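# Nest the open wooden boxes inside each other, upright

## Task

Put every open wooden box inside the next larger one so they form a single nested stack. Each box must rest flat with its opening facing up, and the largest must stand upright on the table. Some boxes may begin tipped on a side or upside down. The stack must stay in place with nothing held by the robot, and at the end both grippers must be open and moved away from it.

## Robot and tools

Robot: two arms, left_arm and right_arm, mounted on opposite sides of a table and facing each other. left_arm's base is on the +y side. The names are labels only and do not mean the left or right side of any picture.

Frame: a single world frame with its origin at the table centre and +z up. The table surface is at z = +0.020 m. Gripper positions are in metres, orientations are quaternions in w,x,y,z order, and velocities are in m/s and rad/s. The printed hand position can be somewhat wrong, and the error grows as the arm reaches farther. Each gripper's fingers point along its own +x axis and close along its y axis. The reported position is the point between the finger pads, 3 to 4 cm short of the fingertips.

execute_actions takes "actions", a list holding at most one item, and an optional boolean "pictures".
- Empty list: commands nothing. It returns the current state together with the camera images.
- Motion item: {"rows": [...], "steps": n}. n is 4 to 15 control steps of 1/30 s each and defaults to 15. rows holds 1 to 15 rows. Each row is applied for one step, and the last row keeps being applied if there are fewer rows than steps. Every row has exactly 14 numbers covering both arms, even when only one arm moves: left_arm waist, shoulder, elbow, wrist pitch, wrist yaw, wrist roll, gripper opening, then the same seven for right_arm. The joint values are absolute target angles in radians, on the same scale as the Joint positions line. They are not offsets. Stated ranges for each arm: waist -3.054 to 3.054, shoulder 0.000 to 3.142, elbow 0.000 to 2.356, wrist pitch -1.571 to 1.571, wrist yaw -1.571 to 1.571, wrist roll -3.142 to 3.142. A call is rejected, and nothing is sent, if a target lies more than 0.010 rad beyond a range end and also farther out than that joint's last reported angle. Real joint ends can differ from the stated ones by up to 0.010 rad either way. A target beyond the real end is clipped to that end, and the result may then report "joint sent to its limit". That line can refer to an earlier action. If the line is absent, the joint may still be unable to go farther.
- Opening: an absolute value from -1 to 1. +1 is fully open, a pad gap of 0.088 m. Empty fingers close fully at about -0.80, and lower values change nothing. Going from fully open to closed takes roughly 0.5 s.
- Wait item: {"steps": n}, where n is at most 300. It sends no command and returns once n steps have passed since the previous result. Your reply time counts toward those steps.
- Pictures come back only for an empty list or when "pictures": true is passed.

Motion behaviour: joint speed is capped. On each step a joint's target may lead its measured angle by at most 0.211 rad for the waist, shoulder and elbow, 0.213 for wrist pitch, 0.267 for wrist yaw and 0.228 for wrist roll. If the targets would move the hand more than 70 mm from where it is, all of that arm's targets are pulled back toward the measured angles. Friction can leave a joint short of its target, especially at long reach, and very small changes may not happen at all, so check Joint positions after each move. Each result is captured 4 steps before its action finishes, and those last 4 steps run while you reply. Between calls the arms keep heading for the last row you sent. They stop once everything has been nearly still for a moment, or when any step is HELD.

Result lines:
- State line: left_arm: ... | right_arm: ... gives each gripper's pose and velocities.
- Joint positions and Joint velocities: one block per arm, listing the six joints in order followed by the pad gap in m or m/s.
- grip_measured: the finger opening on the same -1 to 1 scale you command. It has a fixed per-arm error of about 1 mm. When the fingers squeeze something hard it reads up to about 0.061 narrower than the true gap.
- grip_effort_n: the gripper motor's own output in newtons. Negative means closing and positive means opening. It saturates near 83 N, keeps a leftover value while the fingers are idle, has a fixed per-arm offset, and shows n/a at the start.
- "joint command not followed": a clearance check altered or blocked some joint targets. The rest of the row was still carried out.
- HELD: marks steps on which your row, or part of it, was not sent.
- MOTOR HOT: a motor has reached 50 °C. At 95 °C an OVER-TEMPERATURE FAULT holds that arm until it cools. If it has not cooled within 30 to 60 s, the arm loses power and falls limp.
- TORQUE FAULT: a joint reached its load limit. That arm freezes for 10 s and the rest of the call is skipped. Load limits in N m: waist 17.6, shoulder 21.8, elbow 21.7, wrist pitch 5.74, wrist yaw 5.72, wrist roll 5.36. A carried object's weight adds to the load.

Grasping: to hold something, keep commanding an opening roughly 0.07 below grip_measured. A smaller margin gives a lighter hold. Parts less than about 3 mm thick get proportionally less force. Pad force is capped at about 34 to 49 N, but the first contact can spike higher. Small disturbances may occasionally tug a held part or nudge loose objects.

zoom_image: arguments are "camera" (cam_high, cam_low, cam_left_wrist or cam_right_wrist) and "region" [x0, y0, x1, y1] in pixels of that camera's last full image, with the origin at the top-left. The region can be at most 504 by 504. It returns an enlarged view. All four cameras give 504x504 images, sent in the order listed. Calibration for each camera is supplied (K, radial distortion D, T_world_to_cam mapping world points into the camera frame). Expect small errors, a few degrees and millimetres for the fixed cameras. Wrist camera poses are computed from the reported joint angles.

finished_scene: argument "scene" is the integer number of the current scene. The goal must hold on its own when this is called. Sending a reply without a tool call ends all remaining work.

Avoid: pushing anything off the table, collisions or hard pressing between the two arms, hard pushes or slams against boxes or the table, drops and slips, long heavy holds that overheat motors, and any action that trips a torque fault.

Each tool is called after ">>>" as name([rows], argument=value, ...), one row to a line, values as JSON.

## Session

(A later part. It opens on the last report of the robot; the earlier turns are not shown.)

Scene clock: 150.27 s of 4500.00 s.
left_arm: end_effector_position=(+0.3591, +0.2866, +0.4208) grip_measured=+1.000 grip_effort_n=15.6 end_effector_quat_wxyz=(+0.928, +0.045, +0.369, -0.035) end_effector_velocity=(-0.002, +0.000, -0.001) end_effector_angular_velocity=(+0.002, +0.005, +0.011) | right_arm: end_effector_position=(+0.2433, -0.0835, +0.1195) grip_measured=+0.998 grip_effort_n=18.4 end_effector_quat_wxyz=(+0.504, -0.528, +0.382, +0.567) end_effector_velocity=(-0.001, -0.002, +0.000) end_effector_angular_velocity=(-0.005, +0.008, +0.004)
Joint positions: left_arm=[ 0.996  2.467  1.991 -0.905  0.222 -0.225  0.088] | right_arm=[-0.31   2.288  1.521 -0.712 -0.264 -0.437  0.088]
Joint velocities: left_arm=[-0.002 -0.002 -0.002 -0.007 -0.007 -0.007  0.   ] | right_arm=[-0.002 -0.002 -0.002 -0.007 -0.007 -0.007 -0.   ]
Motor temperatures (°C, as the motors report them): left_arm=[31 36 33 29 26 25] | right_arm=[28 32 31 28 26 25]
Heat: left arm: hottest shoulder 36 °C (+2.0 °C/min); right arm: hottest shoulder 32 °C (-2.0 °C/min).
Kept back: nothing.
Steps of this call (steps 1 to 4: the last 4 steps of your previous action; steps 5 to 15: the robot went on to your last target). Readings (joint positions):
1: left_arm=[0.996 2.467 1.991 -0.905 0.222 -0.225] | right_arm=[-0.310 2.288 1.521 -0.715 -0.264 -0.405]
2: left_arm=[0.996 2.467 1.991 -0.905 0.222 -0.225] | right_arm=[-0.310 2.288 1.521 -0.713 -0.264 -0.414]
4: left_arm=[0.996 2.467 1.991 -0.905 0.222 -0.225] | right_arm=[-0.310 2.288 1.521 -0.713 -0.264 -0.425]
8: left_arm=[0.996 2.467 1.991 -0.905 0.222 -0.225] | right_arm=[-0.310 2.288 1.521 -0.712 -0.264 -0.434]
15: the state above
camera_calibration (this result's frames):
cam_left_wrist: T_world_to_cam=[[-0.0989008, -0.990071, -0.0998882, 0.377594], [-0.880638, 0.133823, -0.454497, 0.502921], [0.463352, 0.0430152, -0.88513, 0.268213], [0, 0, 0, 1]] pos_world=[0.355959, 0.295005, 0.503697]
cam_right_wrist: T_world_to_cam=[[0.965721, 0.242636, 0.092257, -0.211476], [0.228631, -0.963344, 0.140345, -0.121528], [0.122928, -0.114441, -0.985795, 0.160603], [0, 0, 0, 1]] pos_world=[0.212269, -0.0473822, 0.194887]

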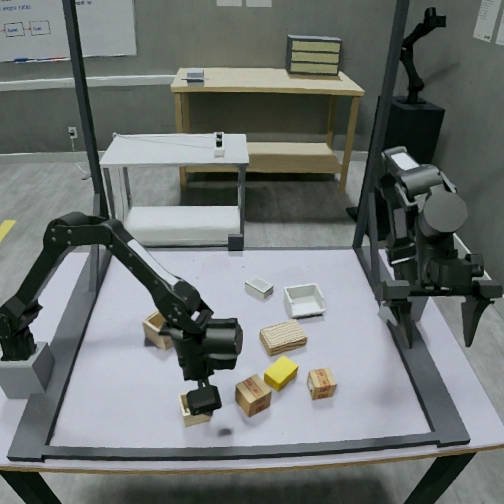

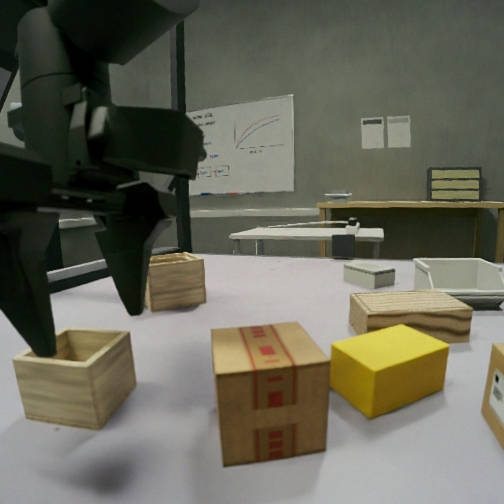

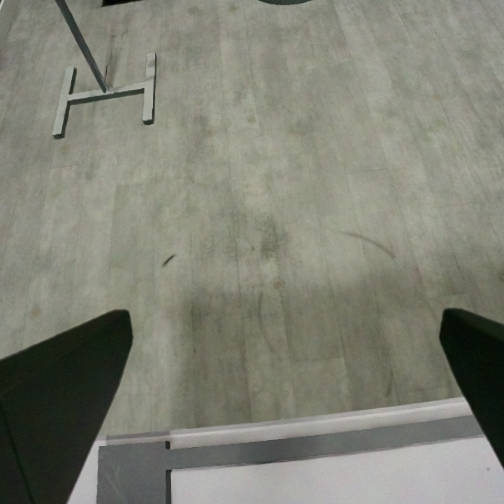

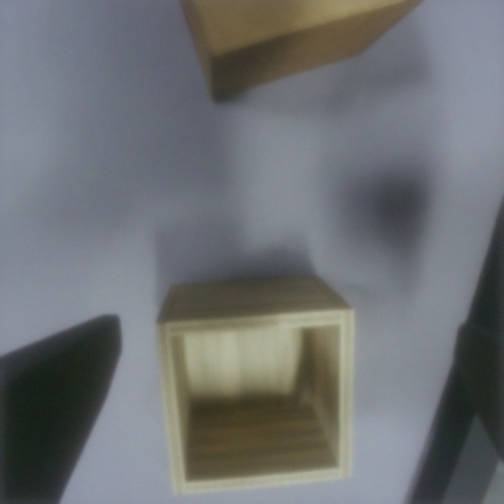

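>>> execute_actions([
  {"rows":[[1.0,2.467,1.991,-0.905,0.223,-0.225,1,-0.28,2.34,1.43,-0.59,-0.26,-0.42,1]]},
])

>>> execute_actions([
  {"steps":15},
], pictures=true)

Scene clock: 150.93 s of 4500.00 s.
left_arm: end_effector_position=(+0.3591, +0.2866, +0.4208) grip_measured=+1.000 grip_effort_n=15.1 end_effector_quat_wxyz=(+0.928, +0.045, +0.369, -0.035) end_effector_velocity=(-0.002, -0.002, -0.002) end_effector_angular_velocity=(-0.008, +0.010, +0.001) | right_arm: end_effector_position=(+0.2394, -0.0916, +0.0833) grip_measured=+0.998 grip_effort_n=18.4 end_effector_quat_wxyz=(+0.496, -0.533, +0.385, +0.567) end_effector_velocity=(+0.008, +0.018, +0.005) end_effector_angular_velocity=(+0.091, -0.026, -0.003)
Joint positions: left_arm=[ 0.996  2.467  1.991 -0.905  0.222 -0.225  0.088] | right_arm=[-0.282  2.33   1.441 -0.598 -0.264 -0.423  0.088]
Joint velocities: left_arm=[-0.002 -0.002 -0.002 -0.007  0.007 -0.007  0.   ] | right_arm=[-0.007 -0.002 -0.002  0.095  0.007  0.022 -0.   ]
Motor temperatures (°C, as the motors report them): left_arm=[31 36 33 29 26 25] | right_arm=[28 32 31 28 25 25]
Heat: left arm: hottest shoulder 36 °C (+2.0 °C/min); right arm: hottest shoulder 32 °C (-2.0 °C/min).
Steps of this call (steps 1 to 9: the robot went on to your last target; steps 10 to 20: the first 11 steps of this action). Readings (joint positions):
10: left_arm=[0.996 2.467 1.991 -0.905 0.222 -0.225] | right_arm=[-0.309 2.290 1.513 -0.695 -0.264 -0.437]
11: left_arm=[0.996 2.467 1.991 -0.905 0.222 -0.225] | right_arm=[-0.307 2.291 1.499 -0.660 -0.264 -0.434]
13: left_arm=[0.996 2.467 1.991 -0.905 0.222 -0.225] | right_arm=[-0.298 2.302 1.477 -0.631 -0.264 -0.429]
17: left_arm=[0.996 2.467 1.991 -0.905 0.222 -0.225] | right_arm=[-0.283 2.327 1.445 -0.608 -0.264 -0.425]
20: the state above

Scene clock: 151.43 s of 4500.00 s.
left_arm: end_effector_position=(+0.3591, +0.2866, +0.4208) grip_measured=+1.000 grip_effort_n=15.6 end_effector_quat_wxyz=(+0.928, +0.045, +0.369, -0.035) end_effector_velocity=(-0.005, +0.001, -0.001) end_effector_angular_velocity=(-0.019, +0.015, +0.035) | right_arm: end_effector_position=(+0.2397, -0.0903, +0.0835) grip_measured=+0.998 grip_effort_n=17.9 end_effector_quat_wxyz=(+0.498, -0.532, +0.382, +0.568) end_effector_velocity=(-0.003, -0.001, +0.000) end_effector_angular_velocity=(-0.002, +0.022, +0.006)
Joint positions: left_arm=[ 0.996  2.467  1.991 -0.905  0.222 -0.225  0.088] | right_arm=[-0.282  2.33   1.441 -0.592 -0.264 -0.422  0.088]
Joint velocities: left_arm=[-0.002 -0.007 -0.002 -0.022 -0.007 -0.037  0.   ] | right_arm=[-0.002 -0.002 -0.002 -0.007 -0.022 -0.007 -0.   ]
Motor temperatures (°C, as the motors report them): left_arm=[31 36 33 29 26 25] | right_arm=[28 32 31 28 25 25]
Heat: left arm: hottest shoulder 36 °C (+1.0 °C/min); right arm: hottest shoulder 32 °C (-2.0 °C/min).
Kept back: nothing.
Steps of this call (steps 1 to 4: the last 4 steps of your previous action; steps 5 to 15: the robot went on to your last target). Readings (joint positions):
1: left_arm=[0.996 2.467 1.991 -0.905 0.222 -0.225] | right_arm=[-0.282 2.330 1.441 -0.595 -0.264 -0.423]
2: left_arm=[0.996 2.467 1.991 -0.905 0.222 -0.225] | right_arm=[-0.282 2.330 1.441 -0.593 -0.264 -0.423]
4: left_arm=[0.996 2.467 1.991 -0.905 0.222 -0.225] | right_arm=[-0.282 2.330 1.441 -0.593 -0.264 -0.423]
8: left_arm=[0.996 2.467 1.991 -0.905 0.222 -0.225] | right_arm=[-0.282 2.330 1.441 -0.592 -0.264 -0.422]
15: the state above
All arms were judged still, so your last target was given up. Only a new action makes them travel on or press farther. Fingers that are still opening or closing keep moving.
camera_calibration (this result's frames):
cam_left_wrist: T_world_to_cam=[[-0.0989008, -0.990071, -0.0998882, 0.377594], [-0.880638, 0.133823, -0.454497, 0.502921], [0.463352, 0.0430152, -0.88513, 0.268213], [0, 0, 0, 1]] pos_world=[0.355959, 0.295005, 0.503697]
cam_right_wrist: T_world_to_cam=[[0.963184, 0.254306, 0.0872105, -0.200894], [0.239783, -0.959308, 0.149103, -0.125267], [0.12158, -0.122702, -0.984968, 0.124305], [0, 0, 0, 1]] pos_world=[0.208421, -0.0538288, 0.158634]

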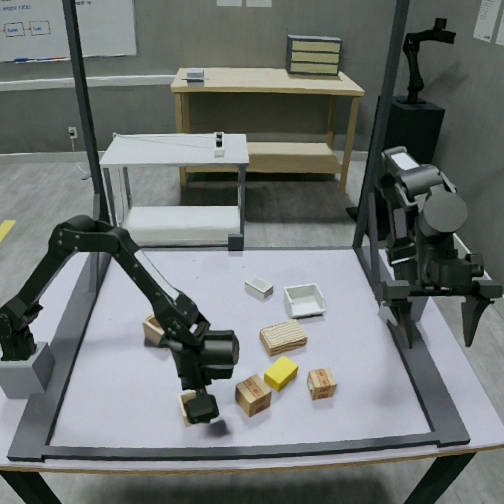

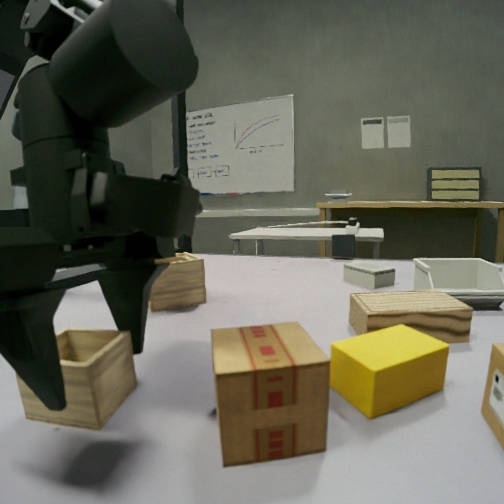

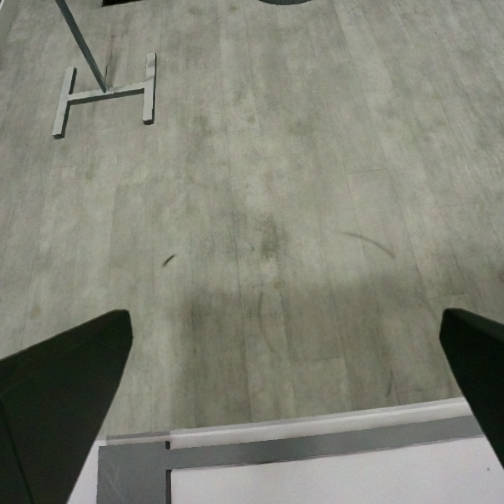

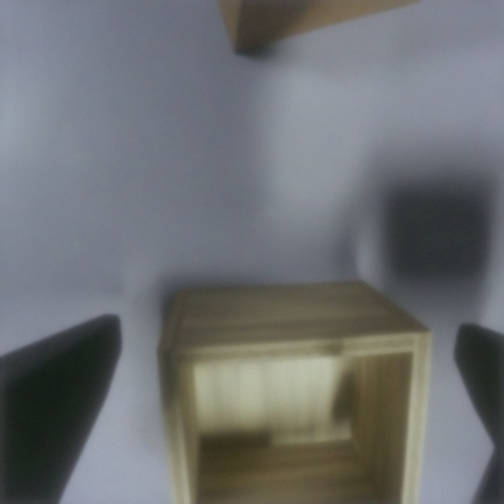

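>>> execute_actions([
  {"rows":[[1.0,2.467,1.991,-0.905,0.223,-0.225,1,-0.28,2.29,1.441,-0.56,-0.26,-0.42,1]]},
])

>>> execute_actions([
  {"rows":[[1.0,2.467,1.991,-0.905,0.223,-0.225,1,-0.28,2.29,1.441,-0.56,-0.26,-0.42,0.3]]},
])

>>> execute_actions([
  {"steps":10},
], pictures=true)

Scene clock: 151.97 s of 4500.00 s.
left_arm: end_effector_position=(+0.3591, +0.2866, +0.4208) grip_measured=+1.000 grip_effort_n=15.6 end_effector_quat_wxyz=(+0.928, +0.045, +0.369, -0.035) end_effector_velocity=(-0.002, +0.000, -0.001) end_effector_angular_velocity=(+0.002, +0.005, +0.011) | right_arm: end_effector_position=(+0.2382, -0.0795, +0.0972) grip_measured=+0.998 grip_effort_n=18.4 end_effector_quat_wxyz=(+0.510, -0.525, +0.358, +0.579) end_effector_velocity=(-0.001, -0.002, +0.000) end_effector_angular_velocity=(-0.004, +0.010, -0.010)
Joint positions: left_arm=[ 0.996  2.467  1.991 -0.905  0.222 -0.225  0.088] | right_arm=[-0.282  2.299  1.441 -0.563 -0.264 -0.422  0.088]
Joint velocities: left_arm=[-0.002 -0.002 -0.002 -0.007 -0.007 -0.007  0.   ] | right_arm=[-0.002 -0.002 -0.002 -0.007 -0.007  0.007 -0.   ]
Motor temperatures (°C, as the motors report them): left_arm=[31 36 33 29 26 25] | right_arm=[28 32 31 28 25 25]
Heat: left arm: hottest shoulder 36 °C (+1.0 °C/min); right arm: hottest shoulder 32 °C (-2.0 °C/min).
Steps of this call (steps 1 to 5: nothing new was sent; steps 6 to 16: the first 11 steps of this action). Readings (joint positions):
6: left_arm=[0.996 2.467 1.991 -0.905 0.222 -0.225] | right_arm=[-0.282 2.329 1.441 -0.589 -0.264 -0.422]
7: left_arm=[0.996 2.467 1.991 -0.905 0.222 -0.225] | right_arm=[-0.282 2.327 1.441 -0.583 -0.264 -0.422]
9: left_arm=[0.996 2.467 1.991 -0.905 0.222 -0.225] | right_arm=[-0.282 2.320 1.441 -0.572 -0.264 -0.422]
13: left_arm=[0.996 2.467 1.991 -0.905 0.222 -0.225] | right_arm=[-0.282 2.302 1.441 -0.564 -0.264 -0.422]
16: the state above

Scene clock: 152.47 s of 4500.00 s.
left_arm: end_effector_position=(+0.3591, +0.2866, +0.4208) grip_measured=+1.000 grip_effort_n=15.6 end_effector_quat_wxyz=(+0.928, +0.045, +0.369, -0.035) end_effector_velocity=(-0.002, +0.000, -0.001) end_effector_angular_velocity=(+0.002, +0.005, +0.011) | right_arm: end_effector_position=(+0.2383, -0.0792, +0.0974) grip_measured=+0.339 grip_effort_n=-58.4 end_effector_quat_wxyz=(+0.510, -0.525, +0.358, +0.580) end_effector_velocity=(-0.001, -0.004, -0.001) end_effector_angular_velocity=(-0.010, +0.008, +0.003)
Joint positions: left_arm=[ 0.996  2.467  1.991 -0.905  0.222 -0.225  0.088] | right_arm=[-0.282  2.299  1.441 -0.562 -0.264 -0.422  0.056]
Joint velocities: left_arm=[-0.002 -0.002 -0.002 -0.007 -0.007 -0.007  0.   ] | right_arm=[-0.002 -0.002 -0.007 -0.007 -0.007 -0.007 -0.011]
Motor temperatures (°C, as the motors report them): left_arm=[31 36 33 29 26 25] | right_arm=[28 33 31 28 25 25]
Heat: left arm: hottest shoulder 36 °C (+1.0 °C/min); right arm: hottest shoulder 33 °C (-1.0 °C/min).
Steps of this call (steps 1 to 4: the last 4 steps of your previous action; steps 5 to 15: the first 11 steps of this action). Readings (joint positions):
5: left_arm=[0.996 2.467 1.991 -0.905 0.222 -0.225] | right_arm=[-0.282 2.299 1.441 -0.562 -0.264 -0.422]
6: left_arm=[0.996 2.467 1.991 -0.905 0.222 -0.225] | right_arm=[-0.282 2.299 1.441 -0.562 -0.264 -0.422]
8: left_arm=[0.996 2.467 1.991 -0.905 0.222 -0.225] | right_arm=[-0.282 2.299 1.441 -0.562 -0.264 -0.422]
12: left_arm=[0.996 2.467 1.991 -0.905 0.222 -0.225] | right_arm=[-0.282 2.299 1.441 -0.562 -0.264 -0.422]
15: the state above

Scene clock: 152.80 s of 4500.00 s.
left_arm: end_effector_position=(+0.3591, +0.2866, +0.4208) grip_measured=+1.000 grip_effort_n=15.1 end_effector_quat_wxyz=(+0.928, +0.045, +0.369, -0.035) end_effector_velocity=(-0.002, +0.000, -0.001) end_effector_angular_velocity=(+0.002, +0.005, +0.011) | right_arm: end_effector_position=(+0.2382, -0.0792, +0.0975) grip_measured=+0.316 grip_effort_n=-82.1 end_effector_quat_wxyz=(+0.510, -0.525, +0.358, +0.580) end_effector_velocity=(+0.002, +0.002, +0.003) end_effector_angular_velocity=(+0.014, +0.003, +0.005)
Joint positions: left_arm=[ 0.996  2.467  1.991 -0.905  0.222 -0.225  0.088] | right_arm=[-0.282  2.298  1.441 -0.562 -0.264 -0.422  0.055]
Joint velocities: left_arm=[-0.002 -0.002 -0.002 -0.007 -0.007 -0.007  0.   ] | right_arm=[-0.007 -0.002  0.002  0.007 -0.007 -0.007 -0.001]
Motor temperatures (°C, as the motors report them): left_arm=[31 36 33 29 26 25] | right_arm=[28 33 31 28 25 25]
Heat: left arm: hottest shoulder 36 °C (+1.0 °C/min); right arm: hottest shoulder 33 °C (-1.0 °C/min).
Kept back: nothing.
Steps of this call (steps 1 to 4: the last 4 steps of your previous action; steps 5 to 10: the robot went on to your last target). Readings (joint positions):
1: left_arm=[0.996 2.467 1.991 -0.905 0.222 -0.225] | right_arm=[-0.282 2.299 1.441 -0.562 -0.264 -0.422]
2: left_arm=[0.996 2.467 1.991 -0.905 0.222 -0.225] | right_arm=[-0.282 2.299 1.441 -0.562 -0.264 -0.422]
4: left_arm=[0.996 2.467 1.991 -0.905 0.222 -0.225] | right_arm=[-0.282 2.299 1.441 -0.562 -0.264 -0.422]
8: left_arm=[0.996 2.467 1.991 -0.905 0.222 -0.225] | right_arm=[-0.282 2.298 1.441 -0.562 -0.264 -0.422]
10: the state above
camera_calibration (this result's frames):
cam_left_wrist: T_world_to_cam=[[-0.0989008, -0.990071, -0.0998882, 0.377594], [-0.880638, 0.133823, -0.454497, 0.502921], [0.463352, 0.0430152, -0.88513, 0.268213], [0, 0, 0, 1]] pos_world=[0.355959, 0.295005, 0.503697]
cam_right_wrist: T_world_to_cam=[[0.957237, 0.265008, 0.116054, -0.204071], [0.254546, -0.962135, 0.0974772, -0.115043], [0.137492, -0.0637676, -0.988448, 0.140877], [0, 0, 0, 1]] pos_world=[0.205259, -0.0476227, 0.174147]

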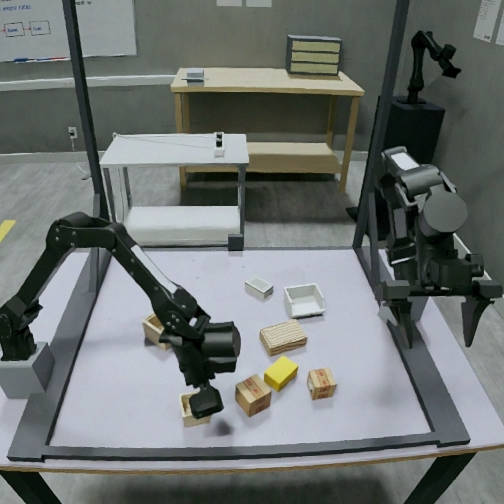

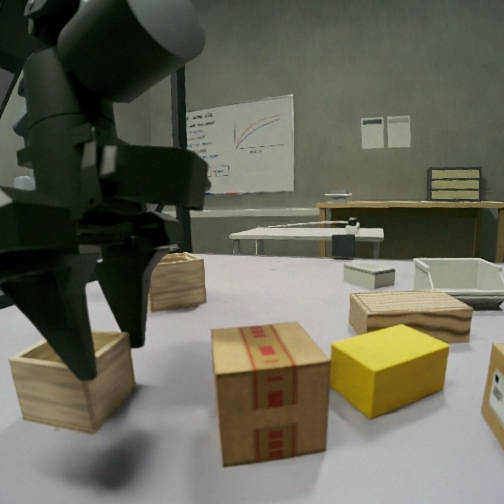

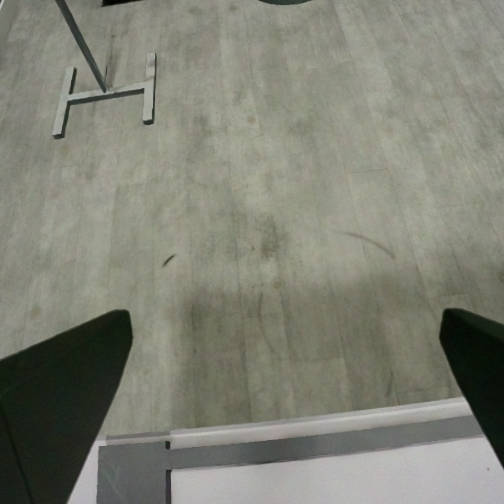

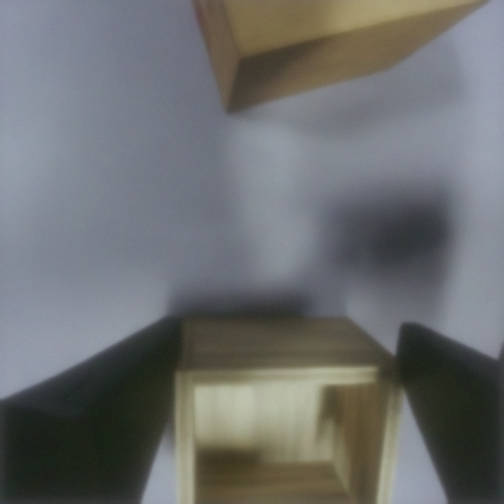

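>>> execute_actions([
  {"rows":[[1.0,2.467,1.991,-0.905,0.223,-0.225,1,-0.28,2.05,1.441,-0.80,-0.26,-0.42,0.25]]},
])

>>> execute_actions([
  {"rows":[[1.0,2.467,1.991,-0.905,0.223,-0.225,1,0.0,1.8,1.35,-0.95,-0.26,0.3,0.25]]},
])

>>> execute_actions([
  {"rows":[[1.0,2.467,1.991,-0.905,0.223,-0.225,1,0.235,1.75,1.25,-1.0,-0.26,1.05,0.25]]},
])

>>> execute_actions([
  {"steps":25},
], pictures=true)

>>> zoom_image(camera="cam_high", region=[90,240,250,400])

>>> zoom_image(camera="cam_low", region=[60,100,280,320])

Scene clock: 153.50 s of 4500.00 s.
left_arm: end_effector_position=(+0.3591, +0.2866, +0.4208) grip_measured=+1.000 grip_effort_n=15.6 end_effector_quat_wxyz=(+0.928, +0.045, +0.369, -0.035) end_effector_velocity=(-0.003, +0.001, -0.002) end_effector_angular_velocity=(-0.008, +0.015, +0.025) | right_arm: end_effector_position=(+0.2068, -0.0960, +0.1874) grip_measured=+0.314 grip_effort_n=-83.5 end_effector_quat_wxyz=(+0.518, -0.521, +0.343, +0.585) end_effector_velocity=(-0.007, -0.041, -0.011) end_effector_angular_velocity=(-0.186, +0.038, -0.049)
Joint positions: left_arm=[ 0.996  2.467  1.991 -0.905  0.222 -0.225  0.088] | right_arm=[-0.282  2.05   1.449 -0.782 -0.261 -0.422  0.054]
Joint velocities: left_arm=[-0.002 -0.002  0.002 -0.022 -0.007 -0.022  0.   ] | right_arm=[ 0.002 -0.002 -0.002 -0.198  0.007 -0.007 -0.   ]
Motor temperatures (°C, as the motors report them): left_arm=[31 36 33 29 26 25] | right_arm=[28 33 31 28 25 25]
Heat: left arm: hottest shoulder 36 °C (+1.0 °C/min); right arm: hottest shoulder 33 °C (-1.0 °C/min).
Steps of this call (steps 1 to 10: the robot went on to your last target; steps 11 to 21: the first 11 steps of this action). Readings (joint positions):
11: left_arm=[0.996 2.467 1.991 -0.905 0.222 -0.225] | right_arm=[-0.282 2.284 1.441 -0.574 -0.263 -0.422]
12: left_arm=[0.996 2.467 1.991 -0.905 0.222 -0.225] | right_arm=[-0.282 2.263 1.439 -0.630 -0.261 -0.422]
14: left_arm=[0.996 2.467 1.991 -0.905 0.222 -0.225] | right_arm=[-0.282 2.196 1.432 -0.706 -0.261 -0.422]
18: left_arm=[0.996 2.467 1.991 -0.905 0.222 -0.225] | right_arm=[-0.282 2.073 1.445 -0.763 -0.261 -0.422]
21: the state above

Scene clock: 154.00 s of 4500.00 s.
left_arm: end_effector_position=(+0.3591, +0.2866, +0.4208) grip_measured=+1.000 grip_effort_n=15.1 end_effector_quat_wxyz=(+0.928, +0.045, +0.369, -0.035) end_effector_velocity=(-0.001, +0.003, -0.000) end_effector_angular_velocity=(-0.002, +0.004, +0.015) | right_arm: end_effector_position=(+0.0815, -0.1403, +0.2109) grip_measured=+0.314 grip_effort_n=-83.5 end_effector_quat_wxyz=(+0.541, -0.470, +0.430, +0.549) end_effector_velocity=(-0.100, -0.045, +0.036) end_effector_angular_velocity=(+0.055, +0.315, -1.275)
Joint positions: left_arm=[ 0.996  2.467  1.991 -0.905  0.222 -0.225  0.088] | right_arm=[-0.009  1.819  1.377 -0.934 -0.262  0.043  0.054]
Joint velocities: left_arm=[ 0.002 -0.002 -0.002 -0.007 -0.007 -0.007  0.   ] | right_arm=[ 0.222 -0.232 -0.051 -0.095 -0.022  1.546 -0.   ]
Motor temperatures (°C, as the motors report them): left_arm=[31 36 33 29 26 25] | right_arm=[28 33 31 28 25 25]
Heat: left arm: hottest shoulder 36 °C (+1.0 °C/min); right arm: hottest shoulder 33 °C (-1.0 °C/min).
Steps of this call (steps 1 to 4: the last 4 steps of your previous action; steps 5 to 15: the first 11 steps of this action). Readings (joint positions):
5: left_arm=[0.996 2.467 1.991 -0.905 0.222 -0.225] | right_arm=[-0.278 2.040 1.445 -0.798 -0.258 -0.401]
6: left_arm=[0.996 2.467 1.991 -0.905 0.222 -0.225] | right_arm=[-0.263 2.023 1.435 -0.821 -0.254 -0.365]
8: left_arm=[0.996 2.467 1.991 -0.905 0.222 -0.225] | right_arm=[-0.207 1.970 1.408 -0.870 -0.254 -0.298]
12: left_arm=[0.996 2.467 1.991 -0.905 0.222 -0.225] | right_arm=[-0.066 1.864 1.385 -0.916 -0.258 -0.114]
15: the state above

Scene clock: 154.50 s of 4500.00 s.
left_arm: end_effector_position=(+0.3591, +0.2866, +0.4208) grip_measured=+1.000 grip_effort_n=15.1 end_effector_quat_wxyz=(+0.928, +0.045, +0.369, -0.035) end_effector_velocity=(-0.004, +0.001, -0.003) end_effector_angular_velocity=(-0.008, +0.019, +0.026) | right_arm: end_effector_position=(+0.0142, -0.2033, +0.1749) grip_measured=+0.314 grip_effort_n=-83.5 end_effector_quat_wxyz=(+0.613, -0.372, +0.590, +0.371) end_effector_velocity=(+0.004, -0.011, +0.007) end_effector_angular_velocity=(+0.038, +0.030, -1.573)
Joint positions: left_arm=[ 0.996  2.467  1.991 -0.905  0.222 -0.225  0.088] | right_arm=[ 0.23   1.763  1.266 -0.995 -0.262  0.754  0.054]
Joint velocities: left_arm=[-0.002 -0.002 -0.002 -0.022 -0.007 -0.022  0.   ] | right_arm=[-0.012 -0.046 -0.032 -0.022 -0.007  1.56  -0.   ]
Motor temperatures (°C, as the motors report them): left_arm=[31 36 33 29 26 25] | right_arm=[28 33 31 28 25 25]
Heat: left arm: hottest shoulder 36 °C (+1.0 °C/min); right arm: hottest shoulder 33 °C (-1.0 °C/min).
Steps of this call (steps 1 to 4: the last 4 steps of your previous action; steps 5 to 15: the first 11 steps of this action). Readings (joint positions):
5: left_arm=[0.996 2.467 1.991 -0.905 0.222 -0.225] | right_arm=[0.002 1.808 1.359 -0.944 -0.257 0.249]
6: left_arm=[0.996 2.467 1.991 -0.905 0.222 -0.225] | right_arm=[0.024 1.800 1.343 -0.951 -0.253 0.294]
8: left_arm=[0.996 2.467 1.991 -0.905 0.222 -0.225] | right_arm=[0.101 1.783 1.310 -0.977 -0.253 0.386]
12: left_arm=[0.996 2.467 1.991 -0.905 0.222 -0.225] | right_arm=[0.221 1.769 1.273 -0.992 -0.262 0.596]
15: the state above

Scene clock: 155.33 s of 4500.00 s.
left_arm: end_effector_position=(+0.3591, +0.2866, +0.4208) grip_measured=+1.000 grip_effort_n=15.1 end_effector_quat_wxyz=(+0.928, +0.045, +0.369, -0.035) end_effector_velocity=(-0.004, -0.003, -0.005) end_effector_angular_velocity=(+0.007, +0.024, -0.008) | right_arm: end_effector_position=(+0.0141, -0.2049, +0.1750) grip_measured=+0.314 grip_effort_n=-83.5 end_effector_quat_wxyz=(+0.661, -0.279, +0.638, +0.280) end_effector_velocity=(+0.002, -0.005, -0.001) end_effector_angular_velocity=(-0.026, -0.000, -0.017)
Joint positions: left_arm=[ 0.996  2.467  1.991 -0.905  0.222 -0.225  0.088] | right_arm=[ 0.232  1.759  1.262 -0.997 -0.262  1.048  0.054]
Joint velocities: left_arm=[-0.007 -0.002 -0.002 -0.022  0.007  0.007  0.   ] | right_arm=[-0.002  0.002 -0.002 -0.022 -0.007  0.007  0.   ]
Motor temperatures (°C, as the motors report them): left_arm=[31 36 33 29 26 25] | right_arm=[28 33 31 28 25 25]
Heat: left arm: hottest shoulder 36 °C (+1.0 °C/min); right arm: hottest shoulder 33 °C (-1.0 °C/min).
Kept back: nothing.
Steps of this call (steps 1 to 4: the last 4 steps of your previous action; steps 5 to 25: the robot went on to your last target). Readings (joint positions):
1: left_arm=[0.996 2.467 1.991 -0.905 0.222 -0.225] | right_arm=[0.230 1.762 1.265 -0.995 -0.262 0.806]
2: left_arm=[0.996 2.467 1.991 -0.905 0.222 -0.225] | right_arm=[0.230 1.761 1.265 -0.996 -0.262 0.859]
4: left_arm=[0.996 2.467 1.991 -0.905 0.222 -0.225] | right_arm=[0.230 1.760 1.264 -0.997 -0.262 0.943]
8: left_arm=[0.996 2.467 1.991 -0.905 0.222 -0.225] | right_arm=[0.230 1.759 1.262 -0.997 -0.262 1.015]
25: the state above
camera_calibration (this result's frames):
cam_left_wrist: T_world_to_cam=[[-0.0989008, -0.990071, -0.0998882, 0.377594], [-0.880638, 0.133823, -0.454497, 0.502921], [0.463352, 0.0430152, -0.88513, 0.268213], [0, 0, 0, 1]] pos_world=[0.355959, 0.295005, 0.503697]
cam_right_wrist: T_world_to_cam=[[0.754009, -0.656863, -0.00110708, -0.130709], [-0.634614, -0.728903, 0.256836, -0.154057], [-0.169513, -0.192954, -0.966454, 0.214235], [0, 0, 0, 1]] pos_world=[0.0371048, -0.156813, 0.246471]

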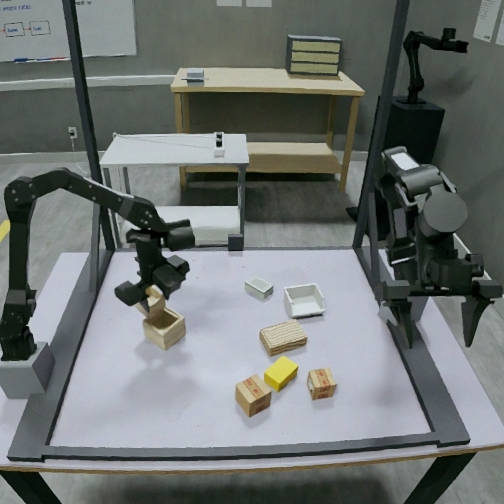

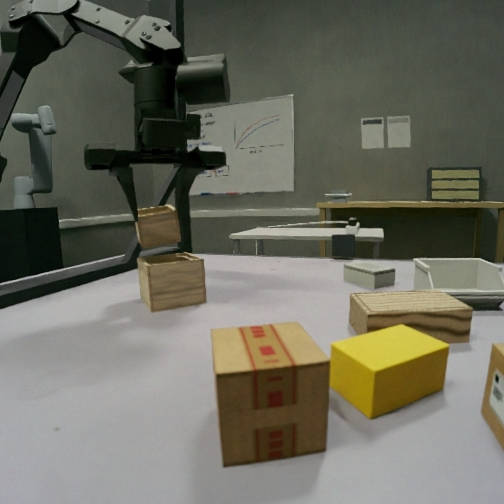

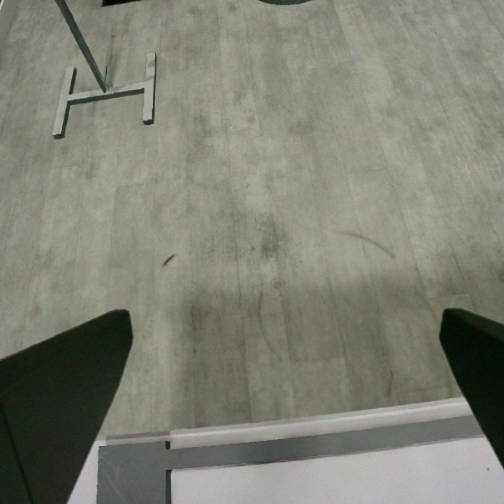

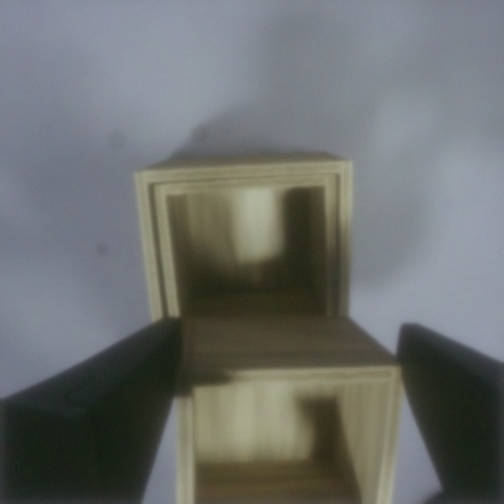

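Region (90, 240, 250, 400) of cam_high's 504x504 image, scaled by 3.150, with more detail than that image has.

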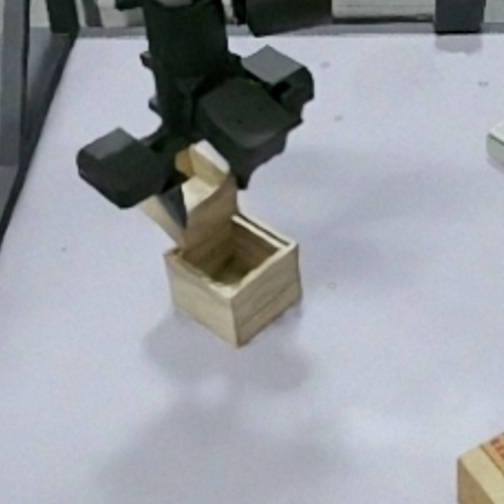

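Region (60, 100, 280, 320) of cam_low's 504x504 image, scaled by 2.291, with more detail than that image has.

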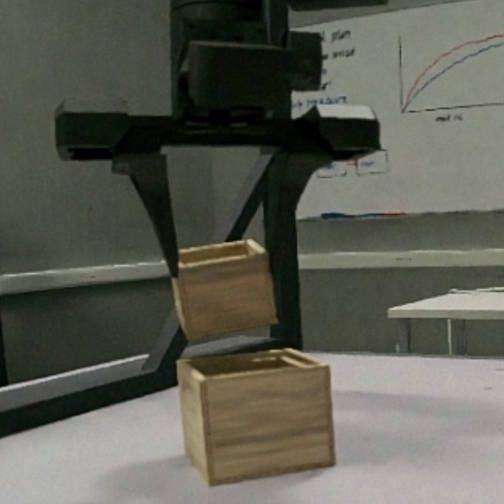

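>>> execute_actions([
  {"rows":[[1.0,2.467,1.991,-0.905,0.223,-0.225,1,0.30,1.78,1.25,-0.93,-0.07,0.95,0.25]]},
])

>>> execute_actions([
  {"steps":15},
], pictures=true)

>>> zoom_image(camera="cam_low", region=[60,100,280,320])

Scene clock: 156.40 s of 4500.00 s.
left_arm: end_effector_position=(+0.3591, +0.2866, +0.4208) grip_measured=+1.000 grip_effort_n=15.1 end_effector_quat_wxyz=(+0.928, +0.045, +0.369, -0.035) end_effector_velocity=(-0.004, +0.000, -0.006) end_effector_angular_velocity=(-0.006, +0.028, +0.008) | right_arm: end_effector_position=(+0.0170, -0.1924, +0.1697) grip_measured=+0.314 grip_effort_n=-83.5 end_effector_quat_wxyz=(+0.695, -0.326, +0.548, +0.334) end_effector_velocity=(+0.010, +0.008, -0.000) end_effector_angular_velocity=(+0.030, -0.077, +0.053)
Joint positions: left_arm=[ 0.996  2.467  1.991 -0.905  0.222 -0.225  0.088] | right_arm=[ 0.296  1.767  1.261 -0.935 -0.083  0.957  0.054]
Joint velocities: left_arm=[-0.002 -0.002 -0.007 -0.022  0.007 -0.007  0.   ] | right_arm=[ 0.002  0.007 -0.002  0.022  0.081 -0.051 -0.   ]
Motor temperatures (°C, as the motors report them): left_arm=[31 36 33 29 26 25] | right_arm=[28 33 31 28 25 25]
Heat: left arm: hottest shoulder 36 °C (+1.0 °C/min); right arm: hottest shoulder 33 °C (-1.0 °C/min).
Steps of this call (steps 1 to 15: the robot went on to your last target; steps 16 to 21: nothing new was sent; steps 22 to 32: the first 11 steps of this action). Readings (joint positions):
22: left_arm=[0.996 2.467 1.991 -0.905 0.222 -0.225] | right_arm=[0.236 1.759 1.262 -0.994 -0.238 1.036]
23: left_arm=[0.996 2.467 1.991 -0.905 0.222 -0.225] | right_arm=[0.248 1.759 1.261 -0.979 -0.189 1.014]
25: left_arm=[0.996 2.467 1.991 -0.905 0.222 -0.225] | right_arm=[0.272 1.762 1.261 -0.953 -0.139 0.986]
29: left_arm=[0.996 2.467 1.991 -0.905 0.222 -0.225] | right_arm=[0.295 1.766 1.261 -0.939 -0.095 0.962]
32: the state above

Scene clock: 156.90 s of 4500.00 s.
left_arm: end_effector_position=(+0.3591, +0.2866, +0.4208) grip_measured=+1.000 grip_effort_n=15.6 end_effector_quat_wxyz=(+0.928, +0.045, +0.369, -0.035) end_effector_velocity=(-0.002, +0.000, -0.001) end_effector_angular_velocity=(+0.002, +0.005, +0.011) | right_arm: end_effector_position=(+0.0175, -0.1915, +0.1696) grip_measured=+0.314 grip_effort_n=-83.5 end_effector_quat_wxyz=(+0.696, -0.327, +0.544, +0.336) end_effector_velocity=(-0.003, +0.000, +0.001) end_effector_angular_velocity=(+0.002, +0.024, +0.009)
Joint positions: left_arm=[ 0.996  2.467  1.991 -0.905  0.222 -0.225  0.088] | right_arm=[ 0.297  1.768  1.261 -0.932 -0.075  0.953  0.054]
Joint velocities: left_arm=[-0.002 -0.002 -0.002 -0.007 -0.007 -0.007  0.   ] | right_arm=[-0.002 -0.007 -0.002  0.007 -0.022 -0.007 -0.   ]
Motor temperatures (°C, as the motors report them): left_arm=[31 36 33 29 26 25] | right_arm=[28 33 31 28 25 25]
Heat: left arm: hottest shoulder 36 °C (+1.0 °C/min); right arm: hottest shoulder 33 °C (-1.0 °C/min).
Kept back: nothing.
Steps of this call (steps 1 to 4: the last 4 steps of your previous action; steps 5 to 15: the robot went on to your last target). Readings (joint positions):
1: left_arm=[0.996 2.467 1.991 -0.905 0.222 -0.225] | right_arm=[0.296 1.767 1.261 -0.935 -0.081 0.956]
2: left_arm=[0.996 2.467 1.991 -0.905 0.222 -0.225] | right_arm=[0.296 1.767 1.261 -0.934 -0.079 0.955]
4: left_arm=[0.996 2.467 1.991 -0.905 0.222 -0.225] | right_arm=[0.296 1.768 1.261 -0.933 -0.077 0.954]
8: left_arm=[0.996 2.467 1.991 -0.905 0.222 -0.225] | right_arm=[0.296 1.768 1.261 -0.933 -0.075 0.953]
15: the state above
All arms were judged still, so your last target was given up. Only a new action makes them travel on or press farther. Fingers that are still opening or closing keep moving.
camera_calibration (this result's frames):
cam_left_wrist: T_world_to_cam=[[-0.0989008, -0.990071, -0.0998882, 0.377594], [-0.880638, 0.133823, -0.454497, 0.502921], [0.463352, 0.0430152, -0.88513, 0.268213], [0, 0, 0, 1]] pos_world=[0.355959, 0.295005, 0.503697]
cam_right_wrist: T_world_to_cam=[[0.846845, -0.52499, 0.0850813, -0.115527], [-0.531412, -0.841682, 0.0957767, -0.136846], [0.0213295, -0.126321, -0.99176, 0.225961], [0, 0, 0, 1]] pos_world=[0.0202925, -0.147287, 0.247035]

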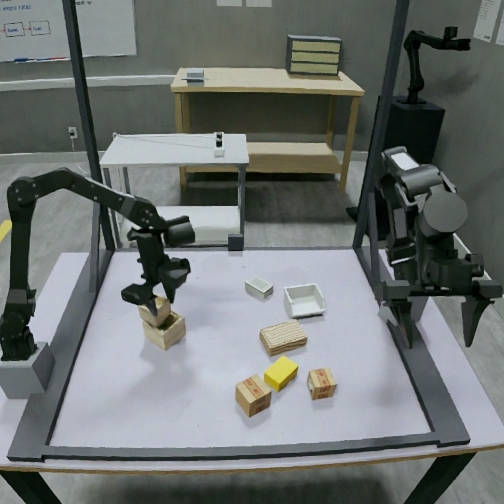

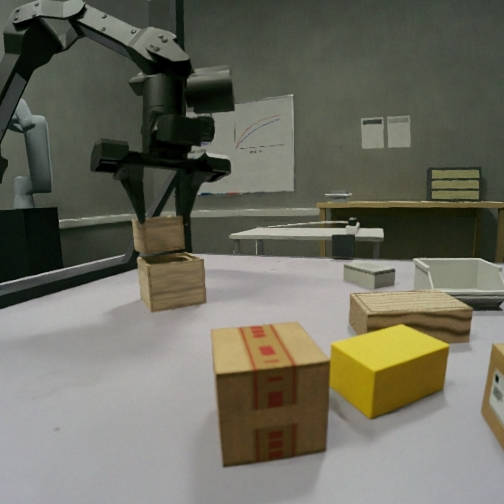

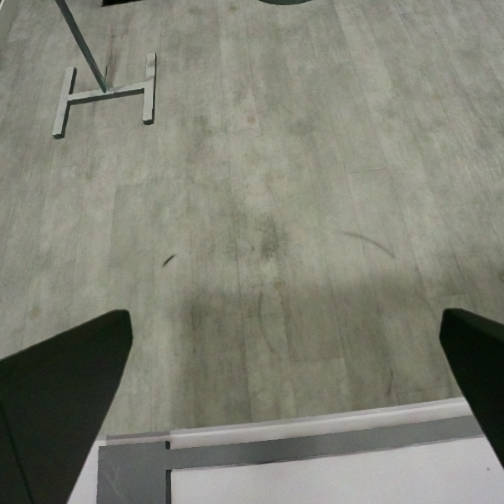

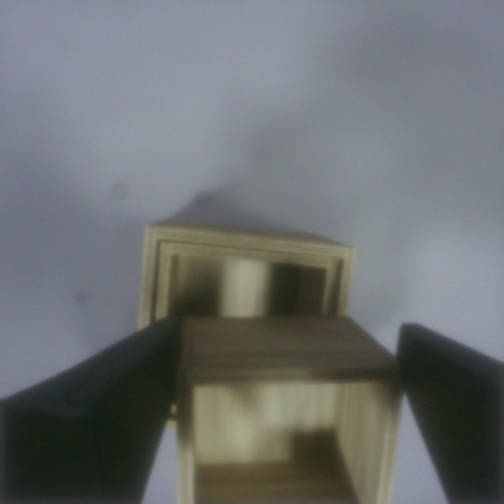

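Region (60, 100, 280, 320) of cam_low's 504x504 image, scaled by 2.291, with more detail than that image has.

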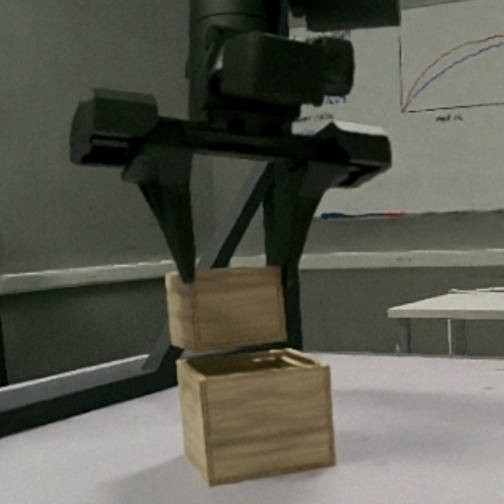

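>>> execute_actions([
  {"rows":[[1.0,2.467,1.991,-0.905,0.223,-0.225,1,0.30,1.78,1.34,-1.01,-0.05,1.06,0.25]]},
])

>>> execute_actions([
  {"steps":15},
], pictures=true)

>>> zoom_image(camera="cam_low", region=[60,100,280,320])

>>> zoom_image(camera="cam_high", region=[90,240,250,400])

Scene clock: 157.80 s of 4500.00 s.
left_arm: end_effector_position=(+0.3591, +0.2866, +0.4208) grip_measured=+1.000 grip_effort_n=15.6 end_effector_quat_wxyz=(+0.928, +0.045, +0.369, -0.035) end_effector_velocity=(-0.002, -0.002, -0.002) end_effector_angular_velocity=(+0.005, +0.006, +0.007) | right_arm: end_effector_position=(+0.0149, -0.1882, +0.1841) grip_measured=+0.314 grip_effort_n=-83.5 end_effector_quat_wxyz=(+0.718, -0.295, +0.553, +0.303) end_effector_velocity=(+0.005, -0.007, +0.000) end_effector_angular_velocity=(-0.019, -0.013, -0.063)
Joint positions: left_arm=[ 0.996  2.467  1.991 -0.905  0.222 -0.225  0.088] | right_arm=[ 0.297  1.772  1.327 -1.004 -0.056  1.053  0.054]
Joint velocities: left_arm=[-0.007 -0.002 -0.002 -0.007 -0.007 -0.007  0.   ] | right_arm=[-0.002 -0.002 -0.002 -0.037  0.007  0.051 -0.   ]
Motor temperatures (°C, as the motors report them): left_arm=[31 36 33 29 26 25] | right_arm=[28 33 31 28 26 25]
Heat: left arm: hottest shoulder 36 °C (+1.0 °C/min); right arm: hottest shoulder 33 °C (-1.0 °C/min).
Steps of this call (steps 1 to 16: nothing new was sent; steps 17 to 27: the first 11 steps of this action). Readings (joint positions):
17: left_arm=[0.996 2.467 1.991 -0.905 0.222 -0.225] | right_arm=[0.297 1.769 1.266 -0.940 -0.073 0.966]
18: left_arm=[0.996 2.467 1.991 -0.905 0.222 -0.225] | right_arm=[0.297 1.771 1.277 -0.961 -0.067 0.990]
20: left_arm=[0.996 2.467 1.991 -0.905 0.222 -0.225] | right_arm=[0.297 1.772 1.297 -0.981 -0.061 1.020]
24: left_arm=[0.996 2.467 1.991 -0.905 0.222 -0.225] | right_arm=[0.297 1.772 1.325 -0.998 -0.057 1.046]
27: the state above

Scene clock: 158.30 s of 4500.00 s.
left_arm: end_effector_position=(+0.3591, +0.2866, +0.4208) grip_measured=+1.000 grip_effort_n=15.1 end_effector_quat_wxyz=(+0.928, +0.045, +0.369, -0.035) end_effector_velocity=(-0.002, +0.004, -0.005) end_effector_angular_velocity=(+0.013, +0.019, +0.028) | right_arm: end_effector_position=(+0.0148, -0.1883, +0.1847) grip_measured=+0.314 grip_effort_n=-83.5 end_effector_quat_wxyz=(+0.719, -0.294, +0.554, +0.301) end_effector_velocity=(-0.001, +0.001, +0.000) end_effector_angular_velocity=(+0.000, +0.007, +0.021)
Joint positions: left_arm=[ 0.996  2.467  1.991 -0.905  0.222 -0.225  0.088] | right_arm=[ 0.297  1.772  1.329 -1.008 -0.055  1.057  0.054]
Joint velocities: left_arm=[-0.002  0.002 -0.002 -0.022 -0.022 -0.007  0.   ] | right_arm=[-0.002 -0.002 -0.002  0.007 -0.007 -0.022 -0.   ]
Motor temperatures (°C, as the motors report them): left_arm=[31 36 33 29 26 25] | right_arm=[28 33 31 28 26 25]
Heat: left arm: hottest shoulder 36 °C (+1.0 °C/min); right arm: hottest shoulder 33 °C (-1.0 °C/min).
Kept back: nothing.
Steps of this call (steps 1 to 4: the last 4 steps of your previous action; steps 5 to 15: the robot went on to your last target). Readings (joint positions):
1: left_arm=[0.996 2.467 1.991 -0.905 0.222 -0.225] | right_arm=[0.297 1.772 1.327 -1.005 -0.056 1.054]
2: left_arm=[0.996 2.467 1.991 -0.905 0.222 -0.225] | right_arm=[0.297 1.772 1.327 -1.006 -0.055 1.055]
4: left_arm=[0.996 2.467 1.991 -0.905 0.222 -0.225] | right_arm=[0.297 1.772 1.328 -1.006 -0.055 1.056]
8: left_arm=[0.996 2.467 1.991 -0.905 0.222 -0.225] | right_arm=[0.297 1.772 1.329 -1.007 -0.055 1.057]
15: the state above
All arms were judged still, so your last target was given up. Only a new action makes them travel on or press farther. Fingers that are still opening or closing keep moving.
camera_calibration (this result's frames):
cam_left_wrist: T_world_to_cam=[[-0.0989008, -0.990071, -0.0998882, 0.377594], [-0.880638, 0.133823, -0.454497, 0.502921], [0.463352, 0.0430152, -0.88513, 0.268213], [0, 0, 0, 1]] pos_world=[0.355959, 0.295005, 0.503697]
cam_right_wrist: T_world_to_cam=[[0.785787, -0.612794, 0.083802, -0.128235], [-0.618185, -0.782452, 0.0749389, -0.120736], [0.0196489, -0.110691, -0.993661, 0.244644], [0, 0, 0, 1]] pos_world=[0.0213208, -0.145972, 0.262887]

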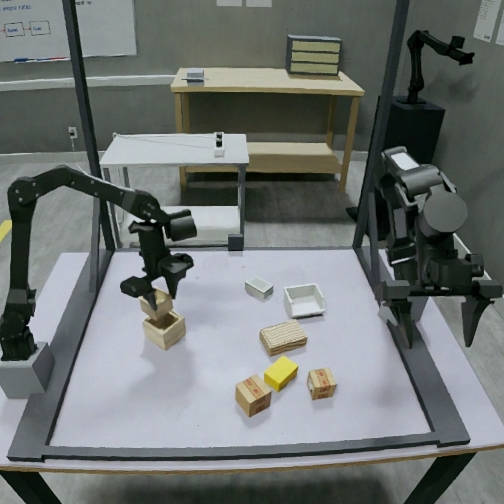

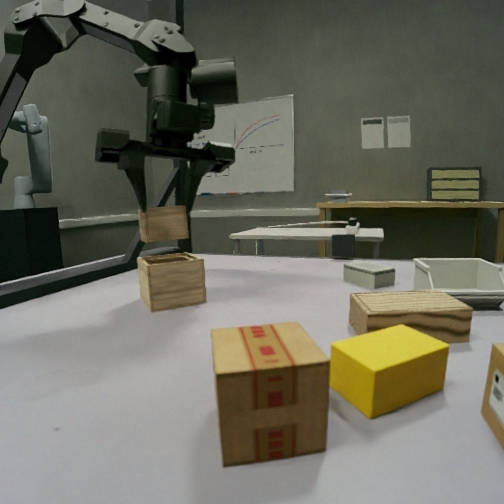

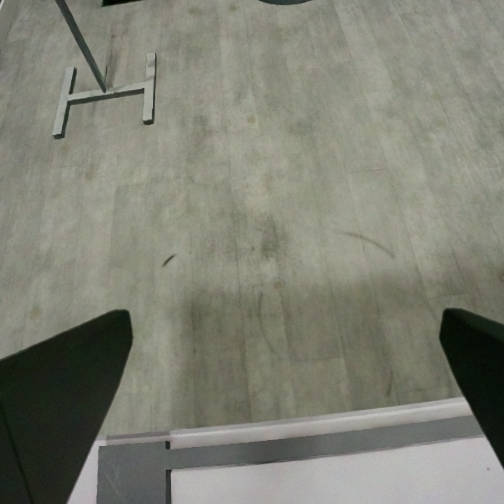

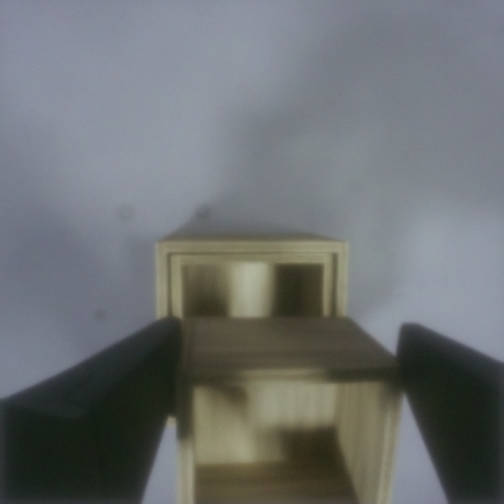

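Region (60, 100, 280, 320) of cam_low's 504x504 image, scaled by 2.291, with more detail than that image has.

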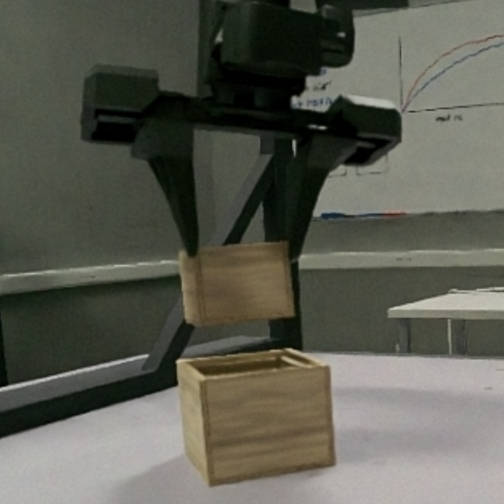

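Region (90, 240, 250, 400) of cam_high's 504x504 image, scaled by 3.150, with more detail than that image has.

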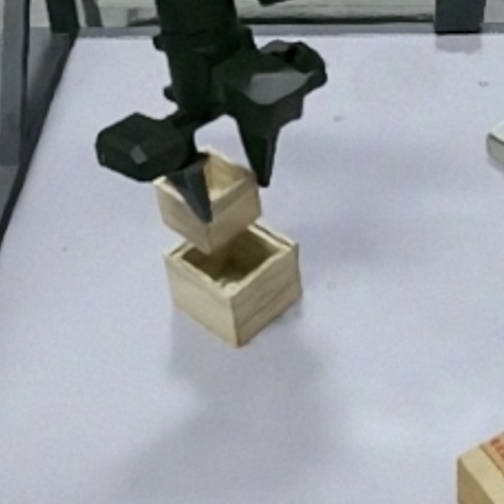

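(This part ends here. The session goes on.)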